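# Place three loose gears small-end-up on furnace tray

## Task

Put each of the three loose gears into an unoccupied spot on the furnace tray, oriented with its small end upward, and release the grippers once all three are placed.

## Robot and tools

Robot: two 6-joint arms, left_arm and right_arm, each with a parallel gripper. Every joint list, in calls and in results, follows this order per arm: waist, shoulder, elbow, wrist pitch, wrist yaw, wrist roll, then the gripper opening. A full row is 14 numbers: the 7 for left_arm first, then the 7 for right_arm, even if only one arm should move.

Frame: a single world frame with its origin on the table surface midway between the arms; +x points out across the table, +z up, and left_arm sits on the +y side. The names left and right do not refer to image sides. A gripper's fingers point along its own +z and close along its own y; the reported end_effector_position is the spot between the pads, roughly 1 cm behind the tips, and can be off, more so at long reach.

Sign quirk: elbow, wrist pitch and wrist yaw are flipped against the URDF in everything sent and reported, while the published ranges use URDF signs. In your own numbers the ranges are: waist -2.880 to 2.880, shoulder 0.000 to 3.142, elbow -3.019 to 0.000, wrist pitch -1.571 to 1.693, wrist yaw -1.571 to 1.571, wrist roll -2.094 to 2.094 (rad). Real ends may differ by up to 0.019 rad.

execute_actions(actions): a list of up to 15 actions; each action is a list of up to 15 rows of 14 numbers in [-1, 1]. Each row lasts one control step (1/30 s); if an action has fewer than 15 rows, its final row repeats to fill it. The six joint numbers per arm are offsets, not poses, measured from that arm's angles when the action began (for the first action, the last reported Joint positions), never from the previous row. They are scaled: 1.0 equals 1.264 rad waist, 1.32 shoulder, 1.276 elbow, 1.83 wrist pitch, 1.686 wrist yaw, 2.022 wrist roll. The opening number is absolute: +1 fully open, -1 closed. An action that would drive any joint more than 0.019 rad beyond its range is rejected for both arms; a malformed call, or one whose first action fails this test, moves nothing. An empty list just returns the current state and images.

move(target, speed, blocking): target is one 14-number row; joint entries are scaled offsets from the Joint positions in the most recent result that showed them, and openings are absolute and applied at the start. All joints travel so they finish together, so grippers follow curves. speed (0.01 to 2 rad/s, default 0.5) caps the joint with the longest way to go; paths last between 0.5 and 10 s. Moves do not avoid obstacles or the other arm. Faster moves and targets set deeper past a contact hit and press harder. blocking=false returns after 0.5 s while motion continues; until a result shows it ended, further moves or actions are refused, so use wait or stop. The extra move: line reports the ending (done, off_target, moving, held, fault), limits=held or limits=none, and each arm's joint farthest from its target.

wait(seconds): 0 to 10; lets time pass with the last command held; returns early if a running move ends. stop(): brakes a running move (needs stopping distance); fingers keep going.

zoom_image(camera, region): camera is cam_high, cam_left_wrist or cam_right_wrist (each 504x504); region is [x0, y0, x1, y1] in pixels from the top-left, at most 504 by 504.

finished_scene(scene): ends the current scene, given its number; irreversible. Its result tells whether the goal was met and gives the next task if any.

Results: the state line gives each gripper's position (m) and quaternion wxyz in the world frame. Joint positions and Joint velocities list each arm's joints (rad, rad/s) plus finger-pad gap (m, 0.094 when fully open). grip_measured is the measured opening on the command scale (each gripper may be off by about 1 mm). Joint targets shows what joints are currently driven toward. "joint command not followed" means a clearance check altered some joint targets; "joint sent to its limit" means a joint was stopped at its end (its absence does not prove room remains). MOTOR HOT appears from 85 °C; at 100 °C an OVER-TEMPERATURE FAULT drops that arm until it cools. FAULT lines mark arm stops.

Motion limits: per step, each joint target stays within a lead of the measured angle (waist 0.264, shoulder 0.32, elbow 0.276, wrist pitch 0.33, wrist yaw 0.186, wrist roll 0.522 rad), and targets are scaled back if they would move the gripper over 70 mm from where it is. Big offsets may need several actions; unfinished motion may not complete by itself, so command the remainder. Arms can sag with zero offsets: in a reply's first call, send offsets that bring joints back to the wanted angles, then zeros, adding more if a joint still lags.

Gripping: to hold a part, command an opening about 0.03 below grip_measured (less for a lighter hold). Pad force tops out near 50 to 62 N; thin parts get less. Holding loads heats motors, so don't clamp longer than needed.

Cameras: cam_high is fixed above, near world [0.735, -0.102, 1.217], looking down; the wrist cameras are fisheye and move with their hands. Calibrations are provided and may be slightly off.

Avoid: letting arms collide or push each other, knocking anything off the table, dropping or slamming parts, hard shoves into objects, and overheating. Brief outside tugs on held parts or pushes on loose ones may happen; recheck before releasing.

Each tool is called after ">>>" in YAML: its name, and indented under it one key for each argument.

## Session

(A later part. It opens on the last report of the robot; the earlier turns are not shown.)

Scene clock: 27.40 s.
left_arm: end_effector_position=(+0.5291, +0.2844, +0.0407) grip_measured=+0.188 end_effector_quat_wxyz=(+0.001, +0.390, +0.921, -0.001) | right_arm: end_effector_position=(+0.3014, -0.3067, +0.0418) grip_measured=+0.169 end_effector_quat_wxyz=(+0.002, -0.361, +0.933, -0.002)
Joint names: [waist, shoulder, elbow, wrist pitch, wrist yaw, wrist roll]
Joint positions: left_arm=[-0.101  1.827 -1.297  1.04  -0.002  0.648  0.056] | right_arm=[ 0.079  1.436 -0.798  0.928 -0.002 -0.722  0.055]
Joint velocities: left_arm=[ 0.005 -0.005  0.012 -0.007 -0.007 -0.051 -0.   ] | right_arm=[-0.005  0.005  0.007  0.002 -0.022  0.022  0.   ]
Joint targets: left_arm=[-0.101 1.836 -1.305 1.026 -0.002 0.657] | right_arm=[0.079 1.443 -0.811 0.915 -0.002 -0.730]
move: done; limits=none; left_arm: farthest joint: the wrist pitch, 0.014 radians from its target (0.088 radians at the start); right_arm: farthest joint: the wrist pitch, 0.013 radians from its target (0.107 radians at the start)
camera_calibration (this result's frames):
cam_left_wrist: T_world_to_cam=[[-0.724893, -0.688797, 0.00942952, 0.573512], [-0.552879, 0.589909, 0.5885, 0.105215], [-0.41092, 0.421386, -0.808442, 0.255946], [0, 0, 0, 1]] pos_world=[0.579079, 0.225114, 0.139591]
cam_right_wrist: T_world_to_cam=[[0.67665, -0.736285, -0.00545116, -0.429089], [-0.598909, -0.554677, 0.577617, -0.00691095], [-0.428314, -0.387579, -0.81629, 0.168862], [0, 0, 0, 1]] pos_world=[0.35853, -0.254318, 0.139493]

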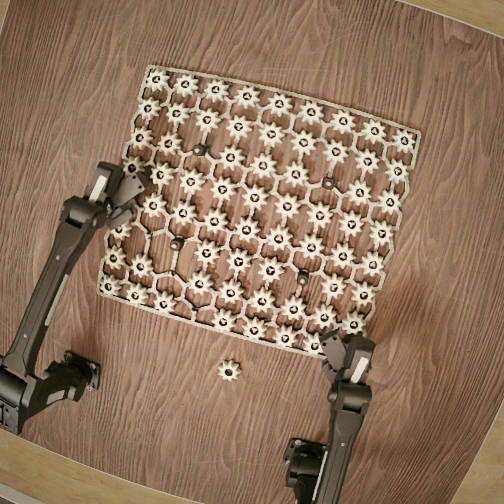

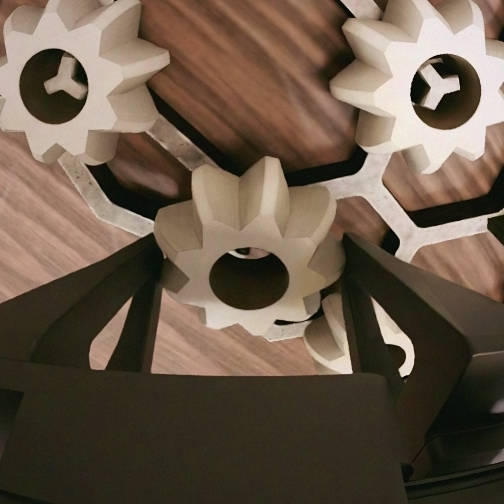

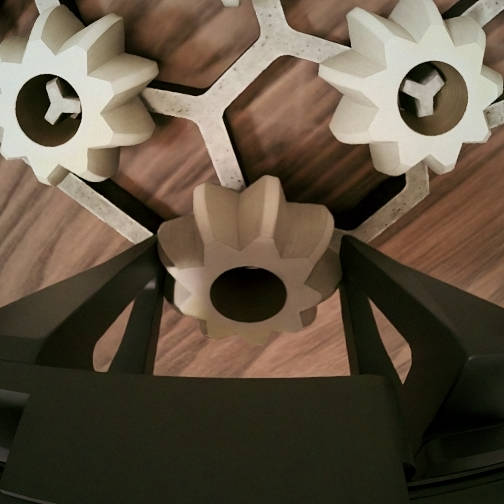

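>>> execute_actions:
  actions: []

Scene clock: 28.93 s.
left_arm: end_effector_position=(+0.5291, +0.2844, +0.0407) grip_measured=+0.188 end_effector_quat_wxyz=(+0.001, +0.390, +0.921, -0.001) | right_arm: end_effector_position=(+0.3014, -0.3067, +0.0418) grip_measured=+0.169 end_effector_quat_wxyz=(+0.002, -0.361, +0.933, -0.002)
Joint names: [waist, shoulder, elbow, wrist pitch, wrist yaw, wrist roll]
Joint positions: left_arm=[-0.101  1.827 -1.297  1.04  -0.002  0.648  0.056] | right_arm=[ 0.079  1.436 -0.798  0.928 -0.002 -0.722  0.055]
Joint velocities: left_arm=[-0.005 -0.015 -0.002  0.017 -0.037 -0.051 -0.001] | right_arm=[-0.005 -0.005  0.022  0.007  0.007  0.051 -0.001]
Joint targets: left_arm=[-0.101 1.836 -1.305 1.026 -0.002 0.657] | right_arm=[0.079 1.443 -0.811 0.915 -0.002 -0.730]
camera_calibration (this result's frames):
cam_left_wrist: T_world_to_cam=[[-0.724893, -0.688797, 0.00942952, 0.573512], [-0.552879, 0.589909, 0.5885, 0.105215], [-0.41092, 0.421386, -0.808442, 0.255946], [0, 0, 0, 1]] pos_world=[0.579079, 0.225114, 0.139591]
cam_right_wrist: T_world_to_cam=[[0.67665, -0.736285, -0.00545116, -0.429089], [-0.598909, -0.554677, 0.577617, -0.00691095], [-0.428314, -0.387579, -0.81629, 0.168862], [0, 0, 0, 1]] pos_world=[0.35853, -0.254318, 0.139493]

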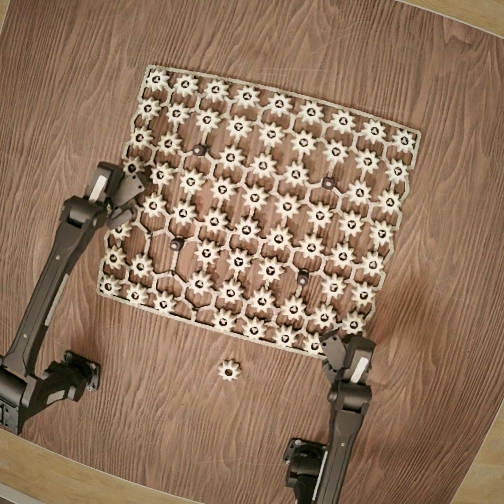

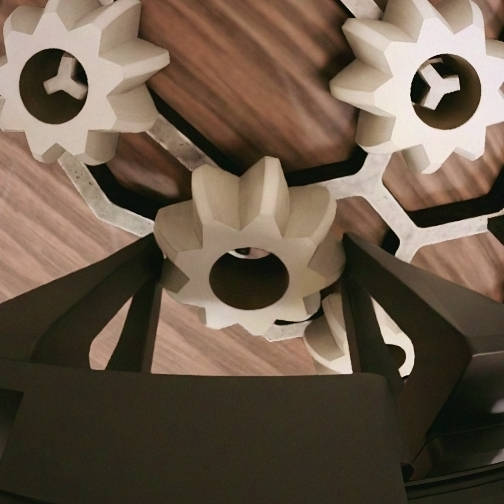

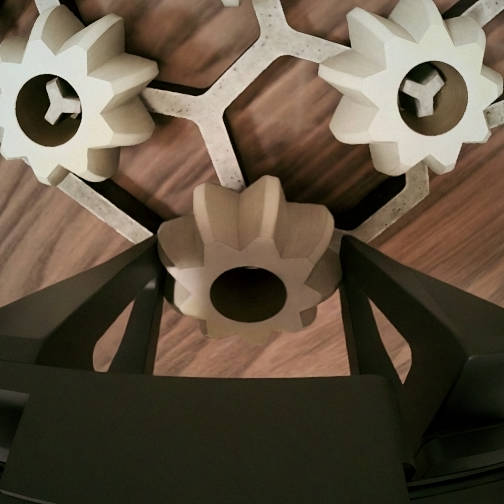

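>>> move:
  target: [0,0.0144,-0.002,-0.017,0,0.004,0.08, 0,0.0167,-0.0016,-0.020,0,-0.004,0.08]
  speed: 0.05

Scene clock: 30.87 s.
left_arm: end_effector_position=(+0.5299, +0.2843, +0.0344) grip_measured=+0.188 end_effector_quat_wxyz=(+0.002, +0.390, +0.921, -0.001) | right_arm: end_effector_position=(+0.3015, -0.3067, +0.0344) grip_measured=+0.169 end_effector_quat_wxyz=(+0.002, -0.361, +0.933, -0.002)
Joint names: [waist, shoulder, elbow, wrist pitch, wrist yaw, wrist roll]
Joint positions: left_arm=[-0.101  1.835 -1.29   1.022 -0.002  0.648  0.056] | right_arm=[ 0.079  1.45  -0.789  0.905 -0.002 -0.722  0.055]
Joint velocities: left_arm=[-0.005 -0.005 -0.007 -0.012  0.007 -0.007 -0.   ] | right_arm=[ 0.005 -0.005  0.022  0.007 -0.007  0.007 -0.   ]
Joint targets: left_arm=[-0.101 1.846 -1.299 1.009 -0.002 0.657] | right_arm=[0.079 1.457 -0.800 0.892 -0.002 -0.730]
move: done; limits=none; left_arm: farthest joint: the wrist pitch, 0.013 radians from its target (0.031 radians at the start); right_arm: farthest joint: the wrist pitch, 0.014 radians from its target (0.037 radians at the start)
camera_calibration (this result's frames):
cam_left_wrist: T_world_to_cam=[[-0.724916, -0.688793, 0.00779841, 0.574129], [-0.55443, 0.590149, 0.586798, 0.110253], [-0.408785, 0.421055, -0.809696, 0.250227], [0, 0, 0, 1]] pos_world=[0.579612, 0.225031, 0.133434]
cam_right_wrist: T_world_to_cam=[[0.67665, -0.736285, -0.00545116, -0.429164], [-0.598909, -0.554677, 0.577617, -0.00263371], [-0.428314, -0.387579, -0.81629, 0.162885], [0, 0, 0, 1]] pos_world=[0.358582, -0.254317, 0.132143]

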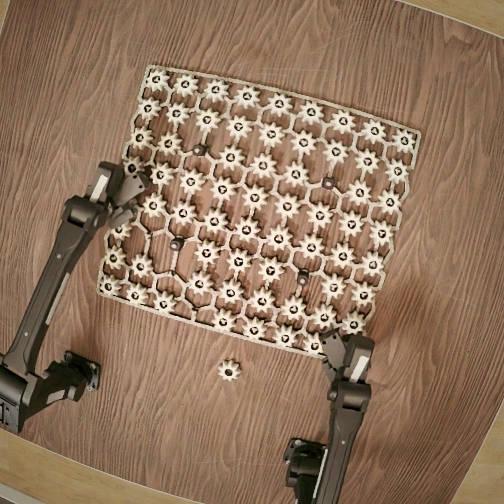

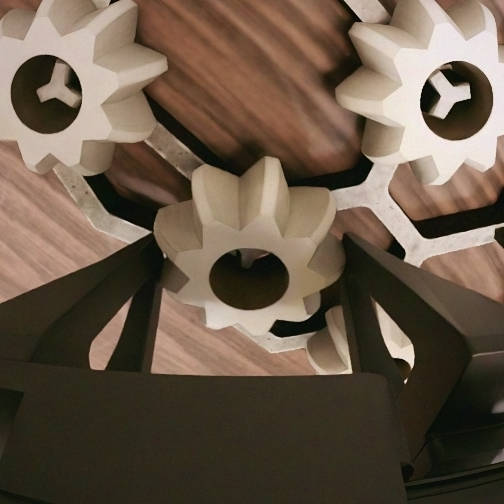

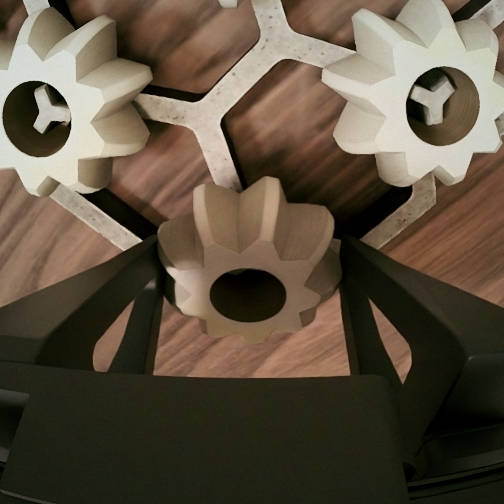

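>>> zoom_image:
  camera: "cam_right_wrist"
  region: [180,240,320,350]

>>> zoom_image:
  camera: "cam_left_wrist"
  region: [180,225,320,335]

Region (180, 240, 320, 350) of cam_right_wrist's 504x504 image, scaled by 3.600, with more detail than that image has; it fills the top 396 rows of this view, and the rest is white.

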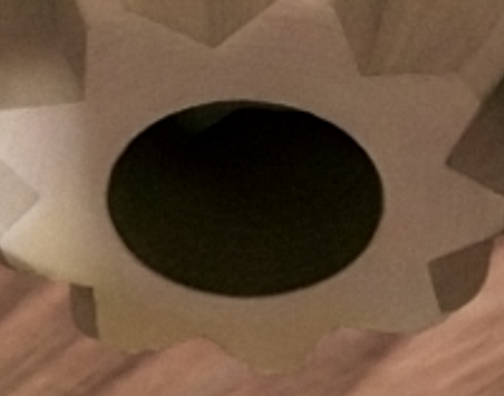

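Region (180, 225, 320, 335) of cam_left_wrist's 504x504 image, scaled by 3.600, with more detail than that image has; it fills the top 396 rows of this view, and the rest is white.

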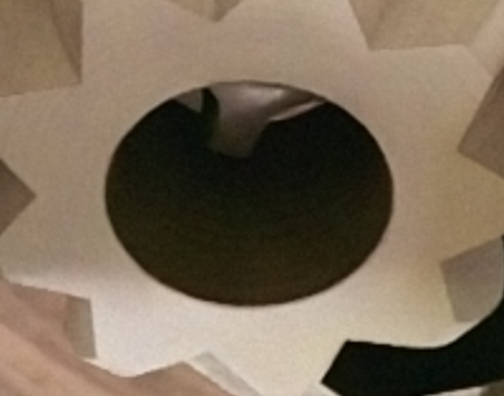

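>>> move:
  target: [0,0.0167,0.0016,-0.017,0,0.004,0.08, 0,0.016,0.004,-0.023,0,-0.004,0.08]
  speed: 0.05

Scene clock: 33.73 s.
left_arm: end_effector_position=(+0.5299, +0.2843, +0.0261) grip_measured=+0.188 end_effector_quat_wxyz=(+0.001, +0.390, +0.921, -0.001) | right_arm: end_effector_position=(+0.2986, -0.3066, +0.0273) grip_measured=+0.169 end_effector_quat_wxyz=(+0.001, -0.361, +0.933, -0.001)
Joint names: [waist, shoulder, elbow, wrist pitch, wrist yaw, wrist roll]
Joint positions: left_arm=[-0.101  1.848 -1.284  1.005 -0.002  0.648  0.056] | right_arm=[ 0.079  1.458 -0.774  0.884 -0.001 -0.722  0.055]
Joint velocities: left_arm=[ 0.005 -0.015  0.012  0.017 -0.022  0.007 -0.001] | right_arm=[-0.005 -0.005 -0.002  0.002 -0.022  0.037  0.   ]
Joint targets: left_arm=[-0.101 1.858 -1.288 0.991 -0.002 0.657] | right_arm=[0.079 1.471 -0.784 0.863 -0.001 -0.730]
move: off_target (right_arm); limits=none; left_arm: farthest joint: the wrist pitch, 0.014 radians from its target (0.031 radians at the start); right_arm: farthest joint: the wrist pitch, 0.021 radians from its target (0.042 radians at the start)
camera_calibration (this result's frames):
cam_left_wrist: T_world_to_cam=[[-0.724903, -0.688799, 0.00842846, 0.574237], [-0.553579, 0.58979, 0.587961, 0.114684], [-0.409958, 0.421549, -0.808845, 0.244008], [0, 0, 0, 1]] pos_world=[0.579786, 0.225033, 0.125095]
cam_right_wrist: T_world_to_cam=[[0.676637, -0.736278, -0.00754173, -0.427132], [-0.597577, -0.555098, 0.578591, -0.000732488], [-0.43019, -0.38699, -0.815583, 0.156568], [0, 0, 0, 1]] pos_world=[0.35593, -0.254305, 0.124897]

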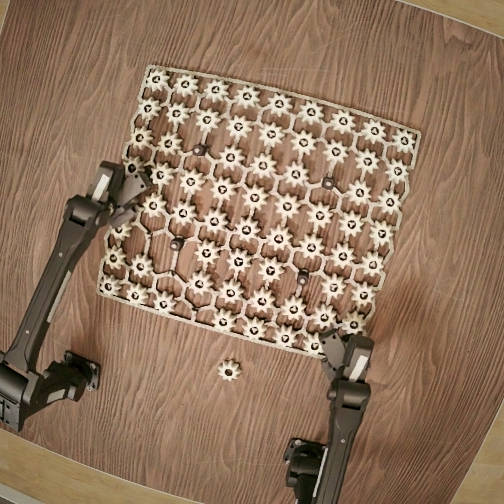

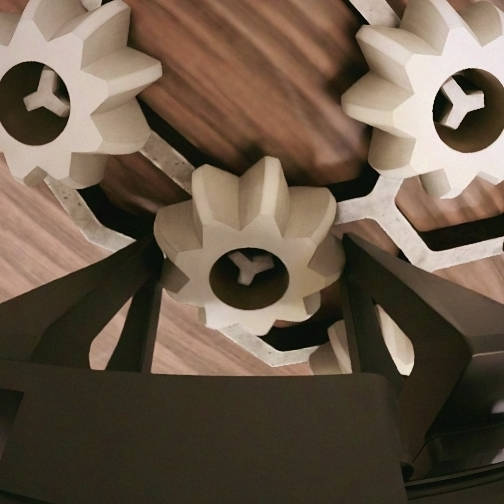

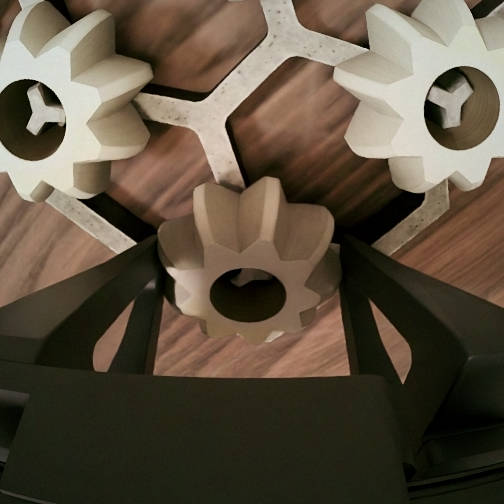

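>>> move:
  target: [0,0,0,0,0,0,0.47, 0,0.017,-0.008,-0.008,0,-0.004,0.08]
  speed: 0.05

Scene clock: 34.77 s.
left_arm: end_effector_position=(+0.5296, +0.2845, +0.0259) grip_measured=+0.468 end_effector_quat_wxyz=(+0.001, +0.390, +0.921, -0.001) | right_arm: end_effector_position=(+0.2983, -0.3065, +0.0267) grip_measured=+0.169 end_effector_quat_wxyz=(+0.001, -0.361, +0.933, -0.000)
Joint names: [waist, shoulder, elbow, wrist pitch, wrist yaw, wrist roll]
Joint positions: left_arm=[-0.101  1.848 -1.283  1.005 -0.001  0.648  0.069] | right_arm=[ 0.079  1.459 -0.773  0.883 -0.    -0.722  0.055]
Joint velocities: left_arm=[-0.005  0.005  0.007 -0.017 -0.066  0.022  0.001] | right_arm=[ 0.005 -0.015  0.017 -0.002  0.022  0.022 -0.   ]
Joint targets: left_arm=[-0.101 1.848 -1.284 1.005 -0.002 0.648] | right_arm=[0.079 1.481 -0.784 0.869 -0.001 -0.730]
move: off_target (right_arm); limits=none; left_arm: farthest joint: the elbow, 0.001 radians from its target (0.000 radians at the start); right_arm: farthest joint: the shoulder, 0.021 radians from its target (0.022 radians at the start)
camera_calibration (this result's frames):
cam_left_wrist: T_world_to_cam=[[-0.724897, -0.688804, 0.00859247, 0.574074], [-0.55317, 0.589499, 0.588637, 0.114426], [-0.410521, 0.421948, -0.808352, 0.243796], [0, 0, 0, 1]] pos_world=[0.579525, 0.225101, 0.124784]
cam_right_wrist: T_world_to_cam=[[0.676629, -0.736274, -0.008587, -0.426855], [-0.596911, -0.555308, 0.579077, -0.000813331], [-0.431128, -0.386695, -0.815227, 0.156337], [0, 0, 0, 1]] pos_world=[0.355738, -0.25428, 0.124256]

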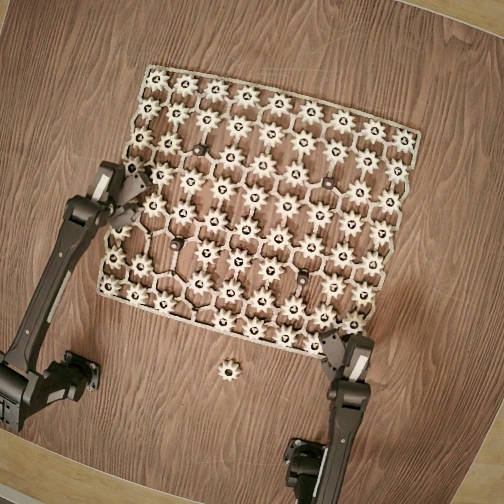

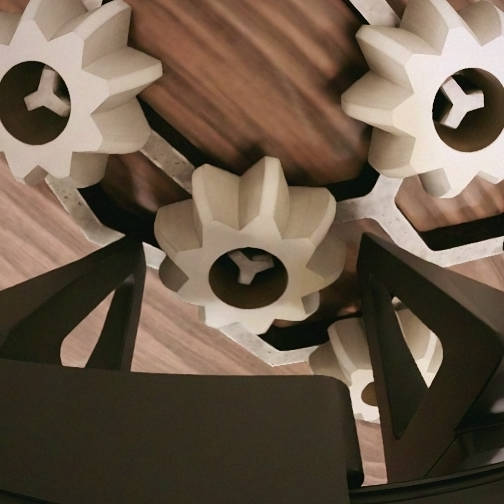

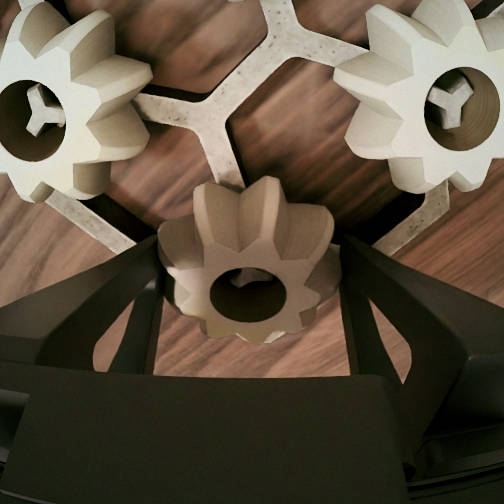

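>>> zoom_image:
  camera: "cam_right_wrist"
  region: [180,240,320,350]

>>> zoom_image:
  camera: "cam_left_wrist"
  region: [180,225,320,335]

Region (180, 240, 320, 350) of cam_right_wrist's 504x504 image, scaled by 3.600, with more detail than that image has; it fills the top 396 rows of this view, and the rest is white.

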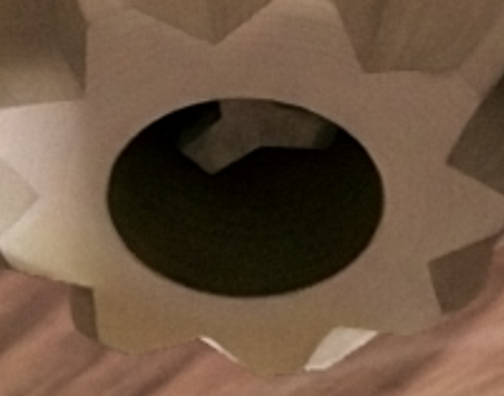

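Region (180, 225, 320, 335) of cam_left_wrist's 504x504 image, scaled by 3.600, with more detail than that image has; it fills the top 396 rows of this view, and the rest is white.

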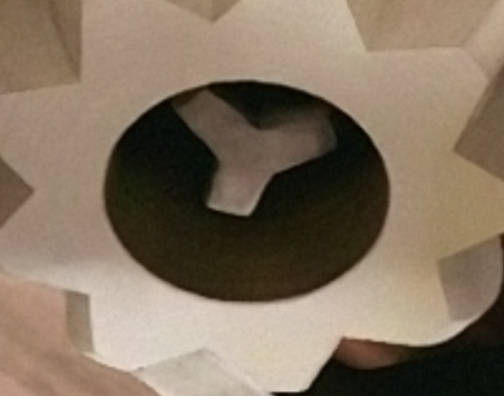

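>>> move:
  target: [0,-0.06,-0.06,0.05,0,0,0.47, 0,0,-0.008,-0.011,0,-0.004,0.08]
  speed: 0.1

Scene clock: 37.97 s.
left_arm: end_effector_position=(+0.5280, +0.2847, +0.0628) grip_measured=+0.468 end_effector_quat_wxyz=(+0.003, +0.390, +0.921, -0.000) | right_arm: end_effector_position=(+0.2985, -0.3065, +0.0267) grip_measured=+0.169 end_effector_quat_wxyz=(+0.001, -0.361, +0.933, -0.001)
Joint names: [waist, shoulder, elbow, wrist pitch, wrist yaw, wrist roll]
Joint positions: left_arm=[-0.101  1.794 -1.314  1.086 -0.001  0.648  0.069] | right_arm=[ 0.079  1.459 -0.773  0.883 -0.    -0.722  0.055]
Joint velocities: left_arm=[-0.005 -0.015 -0.002  0.032 -0.066  0.007 -0.   ] | right_arm=[-0.005  0.005 -0.002 -0.007 -0.007 -0.051 -0.001]
Joint targets: left_arm=[-0.101 1.768 -1.359 1.096 -0.001 0.648] | right_arm=[0.079 1.459 -0.784 0.863 -0.001 -0.730]
move: off_target (left_arm); limits=none; left_arm: farthest joint: the elbow, 0.045 radians from its target (0.077 radians at the start); right_arm: farthest joint: the wrist pitch, 0.020 radians from its target (0.020 radians at the start)
camera_calibration (this result's frames):
cam_left_wrist: T_world_to_cam=[[-0.724927, -0.688799, 0.00602926, 0.57292], [-0.555605, 0.589877, 0.585959, 0.0929812], [-0.407165, 0.421428, -0.810318, 0.271364], [0, 0, 0, 1]] pos_world=[0.577476, 0.225419, 0.161953]
cam_right_wrist: T_world_to_cam=[[0.676635, -0.736274, -0.00808026, -0.426995], [-0.597352, -0.555316, 0.578615, -0.000557872], [-0.430506, -0.386684, -0.815561, 0.156246], [0, 0, 0, 1]] pos_world=[0.355851, -0.254278, 0.124301]

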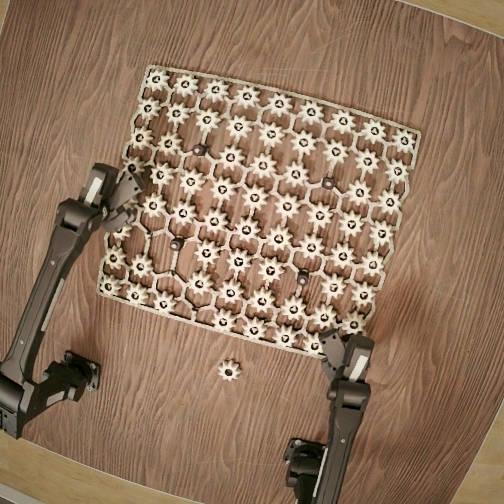

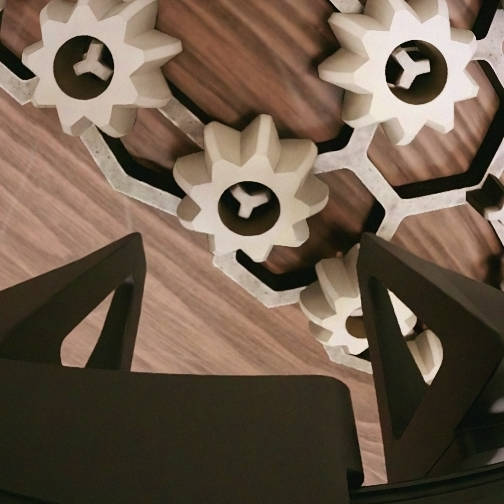

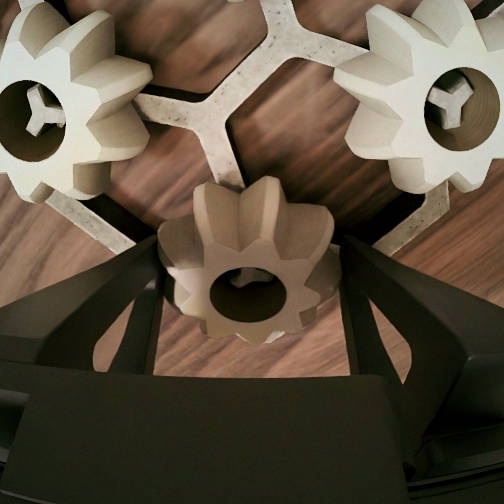

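>>> move:
  target: [0,-0.06,-0.07,0.075,0,0,0.47, 0,0,0,0,0,0,0.47]
  speed: 0.3

Scene clock: 40.67 s.
left_arm: end_effector_position=(+0.5187, +0.2861, +0.1097) grip_measured=+0.468 end_effector_quat_wxyz=(-0.006, +0.390, +0.921, -0.002) | right_arm: end_effector_position=(+0.2974, -0.3065, +0.0260) grip_measured=+0.468 end_effector_quat_wxyz=(+0.000, -0.361, +0.933, -0.000)
Joint names: [waist, shoulder, elbow, wrist pitch, wrist yaw, wrist roll]
Joint positions: left_arm=[-0.101  1.731 -1.361  1.213 -0.001  0.648  0.069] | right_arm=[ 0.079  1.459 -0.771  0.883 -0.    -0.722  0.069]
Joint velocities: left_arm=[ 0.005  0.005 -0.002 -0.007  0.037 -0.007  0.001] | right_arm=[-0.024  0.005 -0.002  0.007  0.022  0.051 -0.001]
Joint targets: left_arm=[-0.101 1.714 -1.404 1.223 -0.001 0.648] | right_arm=[0.079 1.459 -0.774 0.883 -0.000 -0.722]
move: off_target (left_arm); limits=none; left_arm: farthest joint: the elbow, 0.042 radians from its target (0.089 radians at the start); right_arm: farthest joint: the elbow, 0.002 radians from its target (0.000 radians at the start)
camera_calibration (this result's frames):
cam_left_wrist: T_world_to_cam=[[-0.724736, -0.688829, 0.016514, 0.565658], [-0.545573, 0.588321, 0.596849, 0.0535272], [-0.420842, 0.423548, -0.802184, 0.310595], [0, 0, 0, 1]] pos_world=[0.569868, 0.226598, 0.207866]
cam_right_wrist: T_world_to_cam=[[0.676615, -0.736271, -0.00988563, -0.426156], [-0.596023, -0.555515, 0.579794, -0.00129552], [-0.432377, -0.386405, -0.814703, 0.155851], [0, 0, 0, 1]] pos_world=[0.354957, -0.254264, 0.12351]

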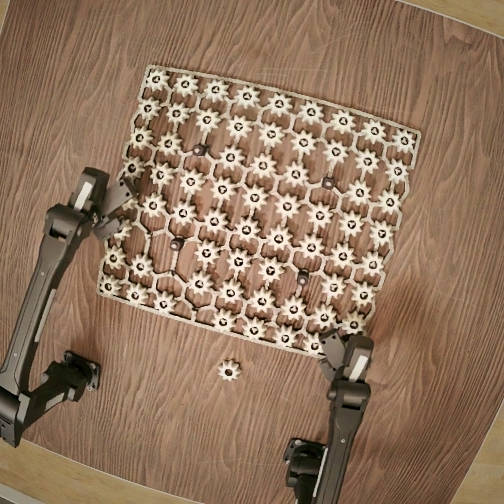

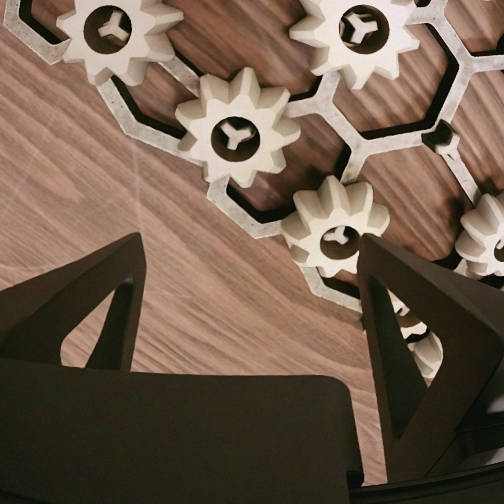

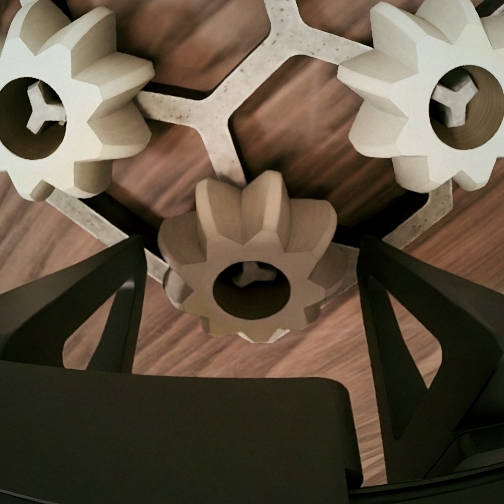

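>>> move:
  target: [-0.35,-0.10,0.03,0.015,0,-0.13,0.47, 0,-0.08,-0.03,0.0,0,0,0.47]
  speed: 0.6

Scene clock: 44.20 s.
left_arm: end_effector_position=(+0.4205, +0.0875, +0.1487) grip_measured=+0.468 end_effector_quat_wxyz=(+0.023, +0.482, +0.876, -0.003) | right_arm: end_effector_position=(+0.3052, -0.3063, +0.0541) grip_measured=+0.468 end_effector_quat_wxyz=(+0.041, -0.361, +0.932, -0.015)
Joint names: [waist, shoulder, elbow, wrist pitch, wrist yaw, wrist roll]
Joint positions: left_arm=[-0.552  1.62  -1.324  1.23  -0.001  0.4    0.069] | right_arm=[ 0.079  1.373 -0.771  0.883 -0.    -0.722  0.069]
Joint velocities: left_arm=[-0.015 -0.015  0.002 -0.022 -0.007 -0.007  0.   ] | right_arm=[-0.015 -0.015  0.007  0.002  0.022  0.051  0.   ]
Joint targets: left_arm=[-0.543 1.599 -1.323 1.240 -0.001 0.386] | right_arm=[0.079 1.353 -0.809 0.883 -0.000 -0.722]
move: off_target (left_arm, right_arm); limits=none; left_arm: farthest joint: the shoulder, 0.021 radians from its target (0.132 radians at the start); right_arm: farthest joint: the elbow, 0.038 radians from its target (0.038 radians at the start)
camera_calibration (this result's frames):
cam_left_wrist: T_world_to_cam=[[-0.848854, -0.528556, -0.00872337, 0.398958], [-0.443741, 0.703479, 0.555168, 0.0468868], [-0.287301, 0.475127, -0.831692, 0.32845], [0, 0, 0, 1]] pos_world=[0.453827, 0.0218322, 0.25062]
cam_right_wrist: T_world_to_cam=[[0.674981, -0.736298, 0.047593, -0.433705], [-0.643892, -0.556318, 0.525274, 0.00447629], [-0.360282, -0.385195, -0.849601, 0.162433], [0, 0, 0, 1]] pos_world=[0.354147, -0.254278, 0.156294]

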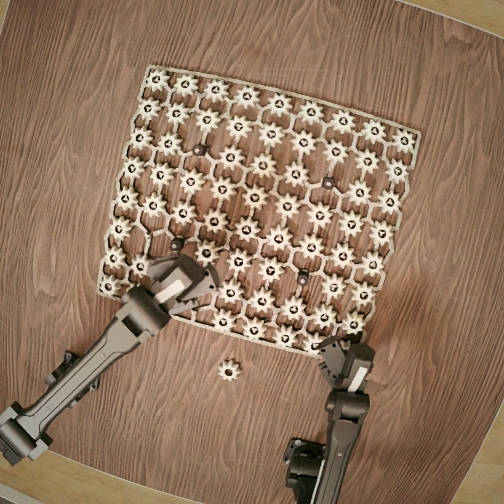

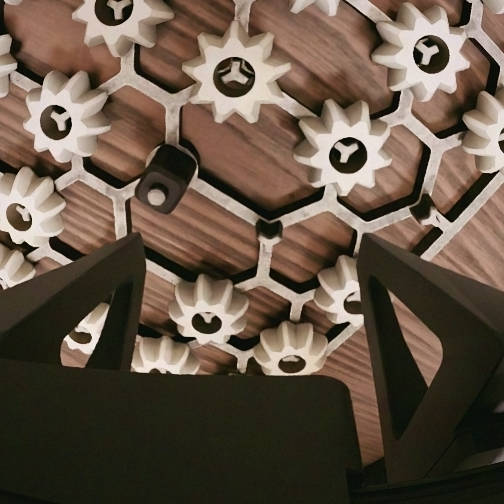

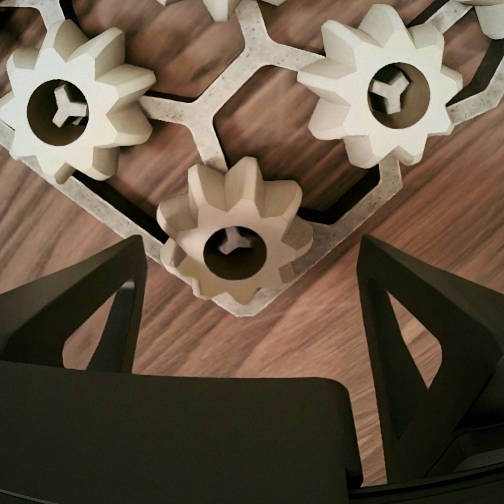

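>>> move:
  target: [-0.511,-0.092,0.077,0.024,0,-0.203,1, -0.3,-0.2,-0.2,0.2,0,0.2,0.47]
  speed: 0.8

Scene clock: 46.47 s.
left_arm: end_effector_position=(+0.1546, -0.0557, +0.1551) grip_measured=+1.000 end_effector_quat_wxyz=(+0.004, +0.592, +0.806, -0.004) | right_arm: end_effector_position=(+0.2766, -0.4335, +0.2090) grip_measured=+0.469 end_effector_quat_wxyz=(+0.094, +0.016, +0.995, -0.034)
Joint names: [waist, shoulder, elbow, wrist pitch, wrist yaw, wrist roll]
Joint positions: left_arm=[-1.21   1.523 -1.228  1.264 -0.002  0.004  0.094] | right_arm=[-0.299  1.115 -0.982  1.238 -0.    -0.329  0.069]
Joint velocities: left_arm=[ 0.005  0.015  0.012 -0.002  0.037  0.037  0.   ] | right_arm=[ 0.005  0.005  0.007  0.002  0.007  0.022 -0.   ]
Joint targets: left_arm=[-1.198 1.498 -1.226 1.274 -0.002 -0.010] | right_arm=[-0.301 1.109 -1.026 1.249 -0.000 -0.317]
move: off_target (left_arm, right_arm); limits=none; left_arm: farthest joint: the shoulder, 0.024 radians from its target (0.121 radians at the start); right_arm: farthest joint: the elbow, 0.044 radians from its target (0.255 radians at the start)
camera_calibration (this result's frames):
cam_left_wrist: T_world_to_cam=[[-0.956826, -0.290483, 0.0102165, 0.124646], [-0.230876, 0.780898, 0.580426, -0.00642408], [-0.176582, 0.553008, -0.814249, 0.309875], [0, 0, 0, 1]] pos_world=[0.172499, -0.130139, 0.25477]
cam_right_wrist: T_world_to_cam=[[-0.0316467, -0.997964, 0.0553796, -0.435032], [-0.908163, 0.0518503, 0.415393, 0.193637], [-0.417418, -0.0371479, -0.907955, 0.413628], [0, 0, 0, 1]] pos_world=[0.334742, -0.428821, 0.319212]

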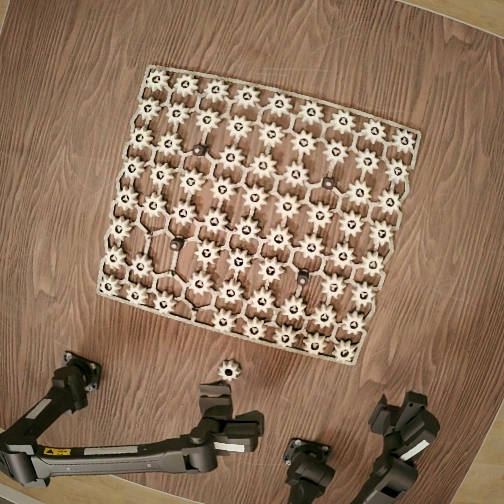

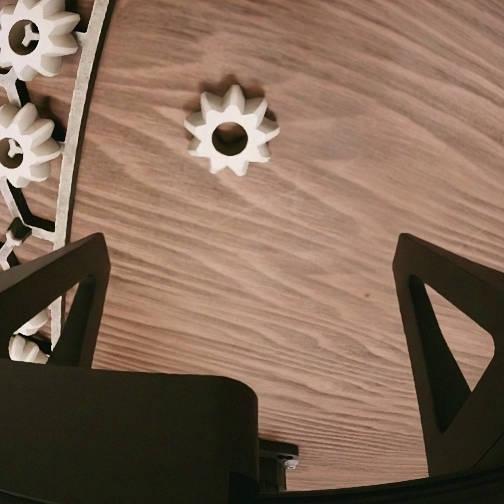

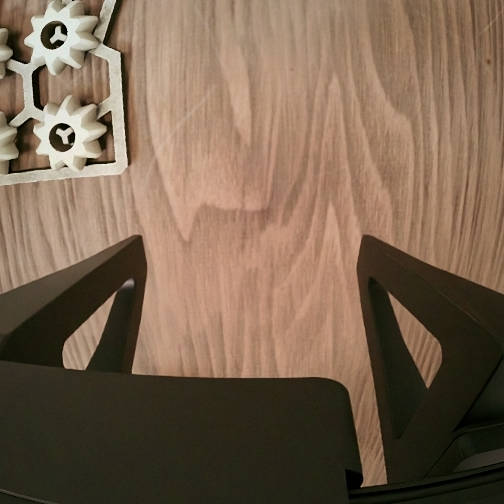

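>>> move:
  target: [0.026,0.077,0.124,-0.141,0,0,1, 0,-0.02,-0.03,0,0,0,0.47]
  speed: 0.4

Scene clock: 49.07 s.
left_arm: end_effector_position=(+0.1616, -0.0464, +0.0623) grip_measured=+1.000 end_effector_quat_wxyz=(+0.002, +0.583, +0.812, -0.003) | right_arm: end_effector_position=(+0.2756, -0.4332, +0.2107) grip_measured=+0.469 end_effector_quat_wxyz=(+0.097, +0.016, +0.995, -0.035)
Joint names: [waist, shoulder, elbow, wrist pitch, wrist yaw, wrist roll]
Joint positions: left_arm=[-1.188  1.611 -1.066  1.019 -0.002  0.003  0.094] | right_arm=[-0.299  1.108 -0.981  1.238 -0.    -0.329  0.069]
Joint velocities: left_arm=[-0.005 -0.015 -0.002 -0.017 -0.066  0.066  0.   ] | right_arm=[-0.005 -0.005  0.032  0.017  0.007 -0.007  0.   ]
Joint targets: left_arm=[-1.177 1.625 -1.070 1.006 -0.002 0.004] | right_arm=[-0.299 1.089 -1.021 1.238 -0.000 -0.329]
move: off_target (right_arm); limits=none; left_arm: farthest joint: the shoulder, 0.013 radians from its target (0.102 radians at the start); right_arm: farthest joint: the elbow, 0.039 radians from its target (0.038 radians at the start)
camera_calibration (this result's frames):
cam_left_wrist: T_world_to_cam=[[-0.950029, -0.311991, 0.0102858, 0.132825], [-0.247452, 0.772772, 0.584458, 0.0438402], [-0.190294, 0.552707, -0.811359, 0.232428], [0, 0, 0, 1]] pos_world=[0.181266, -0.120903, 0.161594]
cam_right_wrist: T_world_to_cam=[[-0.0323223, -0.997842, 0.0571518, -0.434931], [-0.910365, 0.0529945, 0.410398, 0.194213], [-0.412541, -0.038764, -0.910114, 0.413175], [0, 0, 0, 1]] pos_world=[0.333198, -0.428268, 0.321189]

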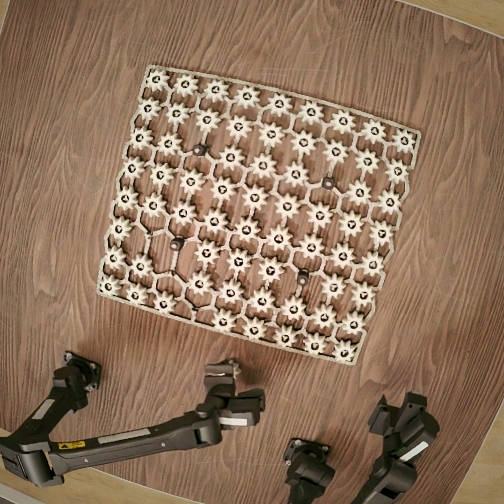

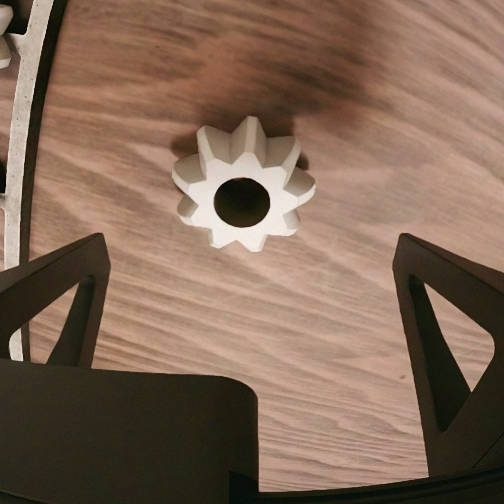

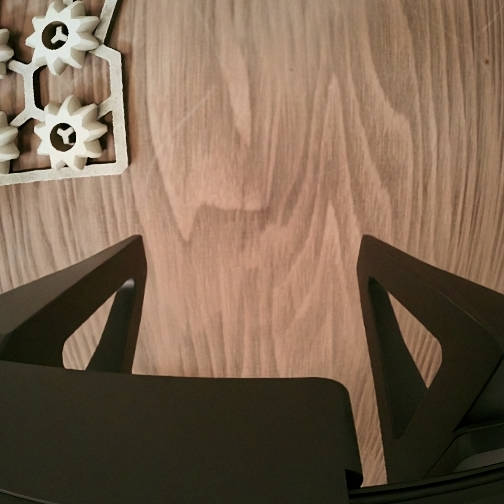

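>>> zoom_image:
  camera: "cam_left_wrist"
  region: [150,100,340,270]

Region (150, 100, 340, 270) of cam_left_wrist's 504x504 image, scaled by 2.653, with more detail than that image has; it fills the top 451 rows of this view, and the rest is white.

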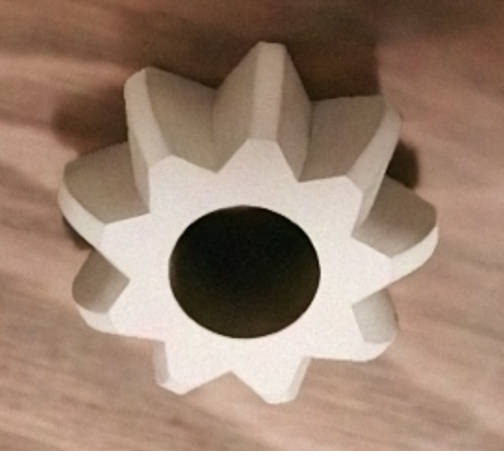

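>>> move:
  target: [0.015,0.063,0.044,-0.077,0,-0.041,1, 0,0,0,0,0,0,0.47]
  speed: 0.2

Scene clock: 51.50 s.
left_arm: end_effector_position=(+0.1639, -0.0451, +0.0184) grip_measured=+1.000 end_effector_quat_wxyz=(+0.005, +0.552, +0.834, -0.005) | right_arm: end_effector_position=(+0.2742, -0.4326, +0.2084) grip_measured=+0.469 end_effector_quat_wxyz=(+0.094, +0.016, +0.995, -0.034)
Joint names: [waist, shoulder, elbow, wrist pitch, wrist yaw, wrist roll]
Joint positions: left_arm=[-1.182  1.675 -1.01   0.891 -0.002 -0.065  0.094] | right_arm=[-0.299  1.108 -0.976  1.238 -0.    -0.329  0.069]
Joint velocities: left_arm=[-0.005  0.005  0.007  0.007  0.007 -0.037  0.   ] | right_arm=[-0.005  0.005 -0.017 -0.007 -0.007 -0.095  0.001]
Joint targets: left_arm=[-1.169 1.694 -1.010 0.878 -0.002 -0.079] | right_arm=[-0.299 1.108 -0.981 1.238 -0.000 -0.329]
move: done; limits=none; left_arm: farthest joint: the shoulder, 0.019 radians from its target (0.083 radians at the start); right_arm: farthest joint: the elbow, 0.005 radians from its target (0.000 radians at the start)
camera_calibration (this result's frames):
cam_left_wrist: T_world_to_cam=[[-0.924237, -0.381657, 0.0111608, 0.128527], [-0.305298, 0.756246, 0.578693, 0.0778932], [-0.229302, 0.531442, -0.815469, 0.201998], [0, 0, 0, 1]] pos_world=[0.188889, -0.117204, 0.118213]
cam_right_wrist: T_world_to_cam=[[-0.0320411, -0.997948, 0.0554308, -0.434065], [-0.908303, 0.0522162, 0.415041, 0.191933], [-0.417084, -0.0370496, -0.908113, 0.412087], [0, 0, 0, 1]] pos_world=[0.3323, -0.427929, 0.318622]

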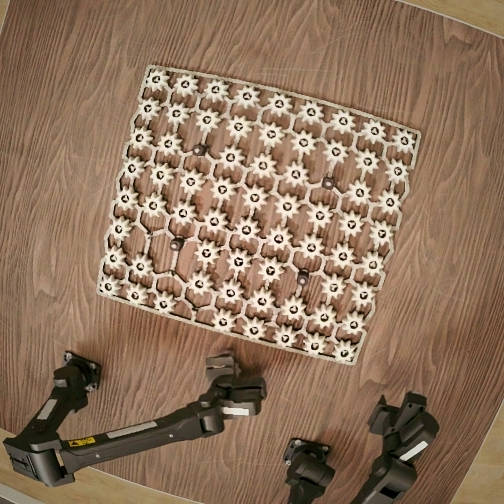

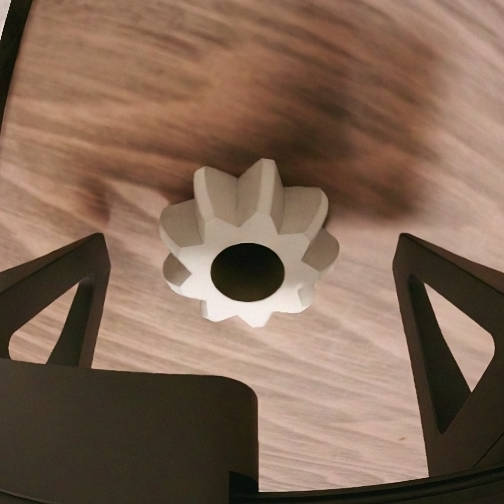

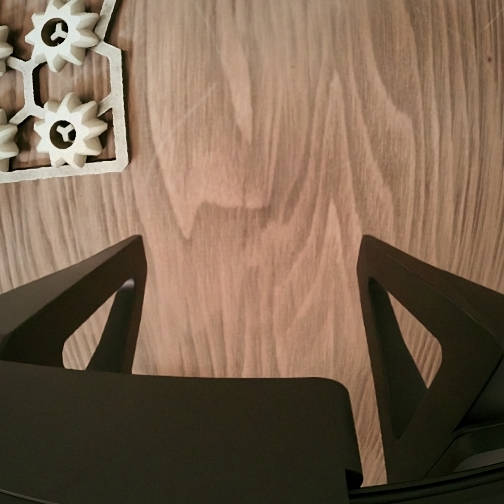

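>>> move:
  target: [0.010,0.020,0.008,-0.013,0,-0.007,1, 0,0,0,0,0,0,0.47]
  speed: 0.05

>>> zoom_image:
  camera: "cam_left_wrist"
  region: [150,150,350,340]

Scene clock: 53.10 s.
left_arm: end_effector_position=(+0.1635, -0.0439, +0.0153) grip_measured=+1.000 end_effector_quat_wxyz=(+0.005, +0.552, +0.834, -0.005) | right_arm: end_effector_position=(+0.2728, -0.4321, +0.2063) grip_measured=+0.469 end_effector_quat_wxyz=(+0.092, +0.016, +0.995, -0.033)
Joint names: [waist, shoulder, elbow, wrist pitch, wrist yaw, wrist roll]
Joint positions: left_arm=[-1.182  1.677 -1.002  0.88  -0.002 -0.065  0.094] | right_arm=[-0.299  1.108 -0.971  1.238 -0.    -0.329  0.069]
Joint velocities: left_arm=[ 0.015 -0.005 -0.002  0.012  0.007 -0.081  0.   ] | right_arm=[0.005 0.005 0.012 0.002 0.051 0.022 0.   ]
Joint targets: left_arm=[-1.169 1.702 -1.000 0.867 -0.002 -0.079] | right_arm=[-0.299 1.108 -0.976 1.238 -0.000 -0.329]
move: off_target (left_arm); limits=none; left_arm: farthest joint: the shoulder, 0.024 radians from its target (0.026 radians at the start); right_arm: farthest joint: the elbow, 0.005 radians from its target (0.000 radians at the start)
camera_calibration (this result's frames):
cam_left_wrist: T_world_to_cam=[[-0.924095, -0.381997, 0.0112308, 0.128594], [-0.305801, 0.756755, 0.577762, 0.07874], [-0.229202, 0.530472, -0.816128, 0.198721], [0, 0, 0, 1]] pos_world=[0.188459, -0.11588, 0.115244]
cam_right_wrist: T_world_to_cam=[[-0.0317876, -0.998044, 0.0538313, -0.433261], [-0.906368, 0.0514856, 0.419341, 0.189821], [-0.421293, -0.0354611, -0.906231, 0.411064], [0, 0, 0, 1]] pos_world=[0.331454, -0.42761, 0.316243]

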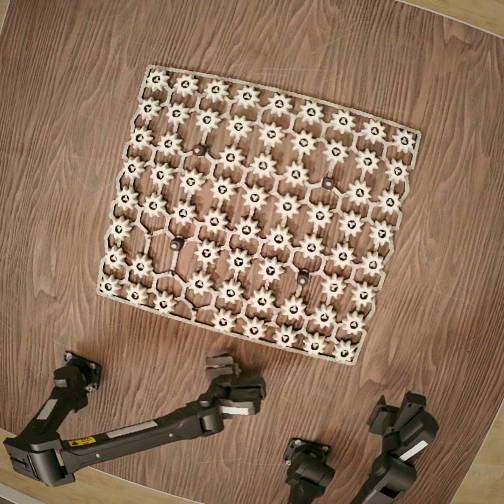

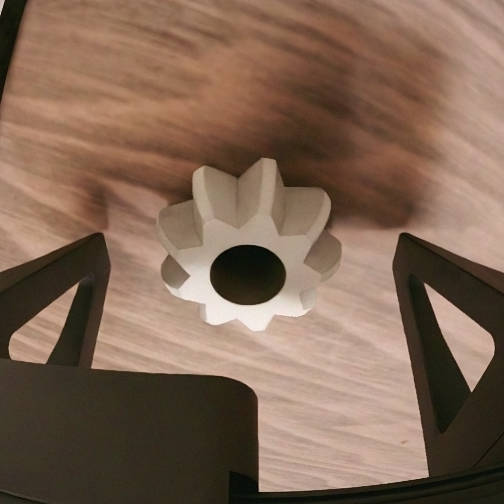

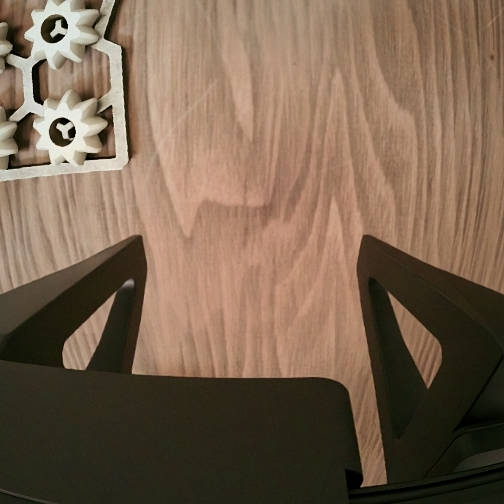

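Region (150, 150, 350, 340) of cam_left_wrist's 504x504 image, scaled by 2.520, with more detail than that image has; it fills the top 479 rows of this view, and the rest is white.

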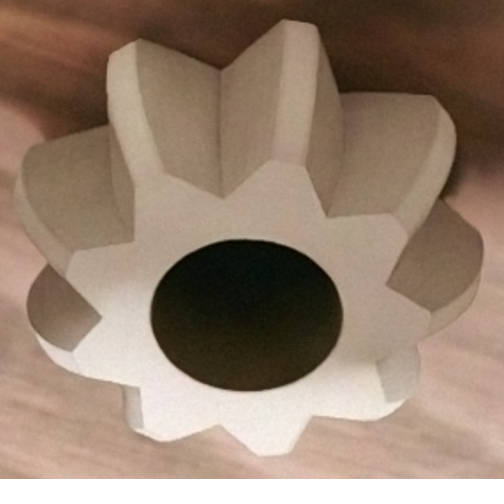

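>>> move:
  target: [0.010,0.023,0.002,-0.009,0,-0.005,1, 0,-0.01,-0.035,0,0,0,0.47]
  speed: 0.2

Scene clock: 54.33 s.
left_arm: end_effector_position=(+0.1635, -0.0439, +0.0127) grip_measured=+1.000 end_effector_quat_wxyz=(+0.004, +0.552, +0.834, -0.004) | right_arm: end_effector_position=(+0.2726, -0.4320, +0.2060) grip_measured=+0.469 end_effector_quat_wxyz=(+0.092, +0.016, +0.995, -0.033)
Joint names: [waist, shoulder, elbow, wrist pitch, wrist yaw, wrist roll]
Joint positions: left_arm=[-1.182  1.684 -1.002  0.877 -0.002 -0.065  0.094] | right_arm=[-0.299  1.108 -0.97   1.238 -0.    -0.329  0.069]
Joint velocities: left_arm=[-0.015 -0.005 -0.002  0.027  0.081 -0.037  0.   ] | right_arm=[-0.005  0.005  0.002  0.002  0.051 -0.007  0.   ]
Joint targets: left_arm=[-1.169 1.708 -1.000 0.864 -0.002 -0.075] | right_arm=[-0.299 1.095 -1.015 1.238 -0.000 -0.329]
move: off_target (left_arm, right_arm); limits=none; left_arm: farthest joint: the shoulder, 0.024 radians from its target (0.030 radians at the start); right_arm: farthest joint: the elbow, 0.046 radians from its target (0.045 radians at the start)
camera_calibration (this result's frames):
cam_left_wrist: T_world_to_cam=[[-0.924083, -0.382033, 0.0110369, 0.128622], [-0.305146, 0.754877, 0.580557, 0.0800397], [-0.230124, 0.533115, -0.814145, 0.196799], [0, 0, 0, 1]] pos_world=[0.18857, -0.116198, 0.112336]
cam_right_wrist: T_world_to_cam=[[-0.0317493, -0.998058, 0.0535851, -0.433137], [-0.906068, 0.0513726, 0.420002, 0.189497], [-0.421939, -0.035217, -0.90594, 0.410906], [0, 0, 0, 1]] pos_world=[0.331323, -0.42756, 0.315877]

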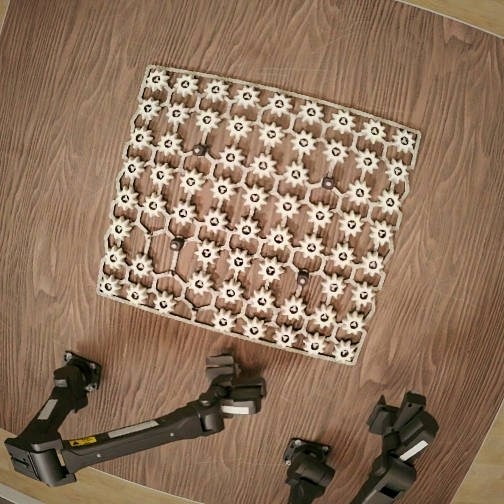

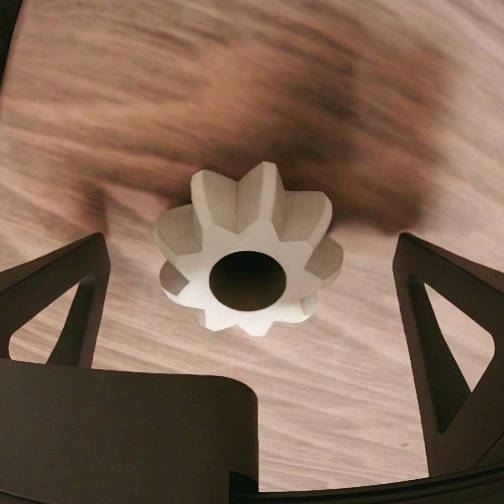

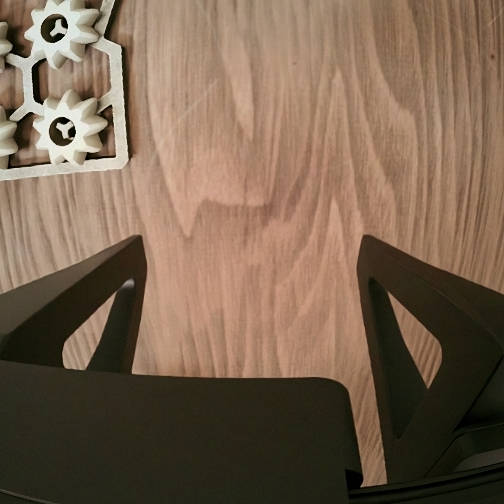

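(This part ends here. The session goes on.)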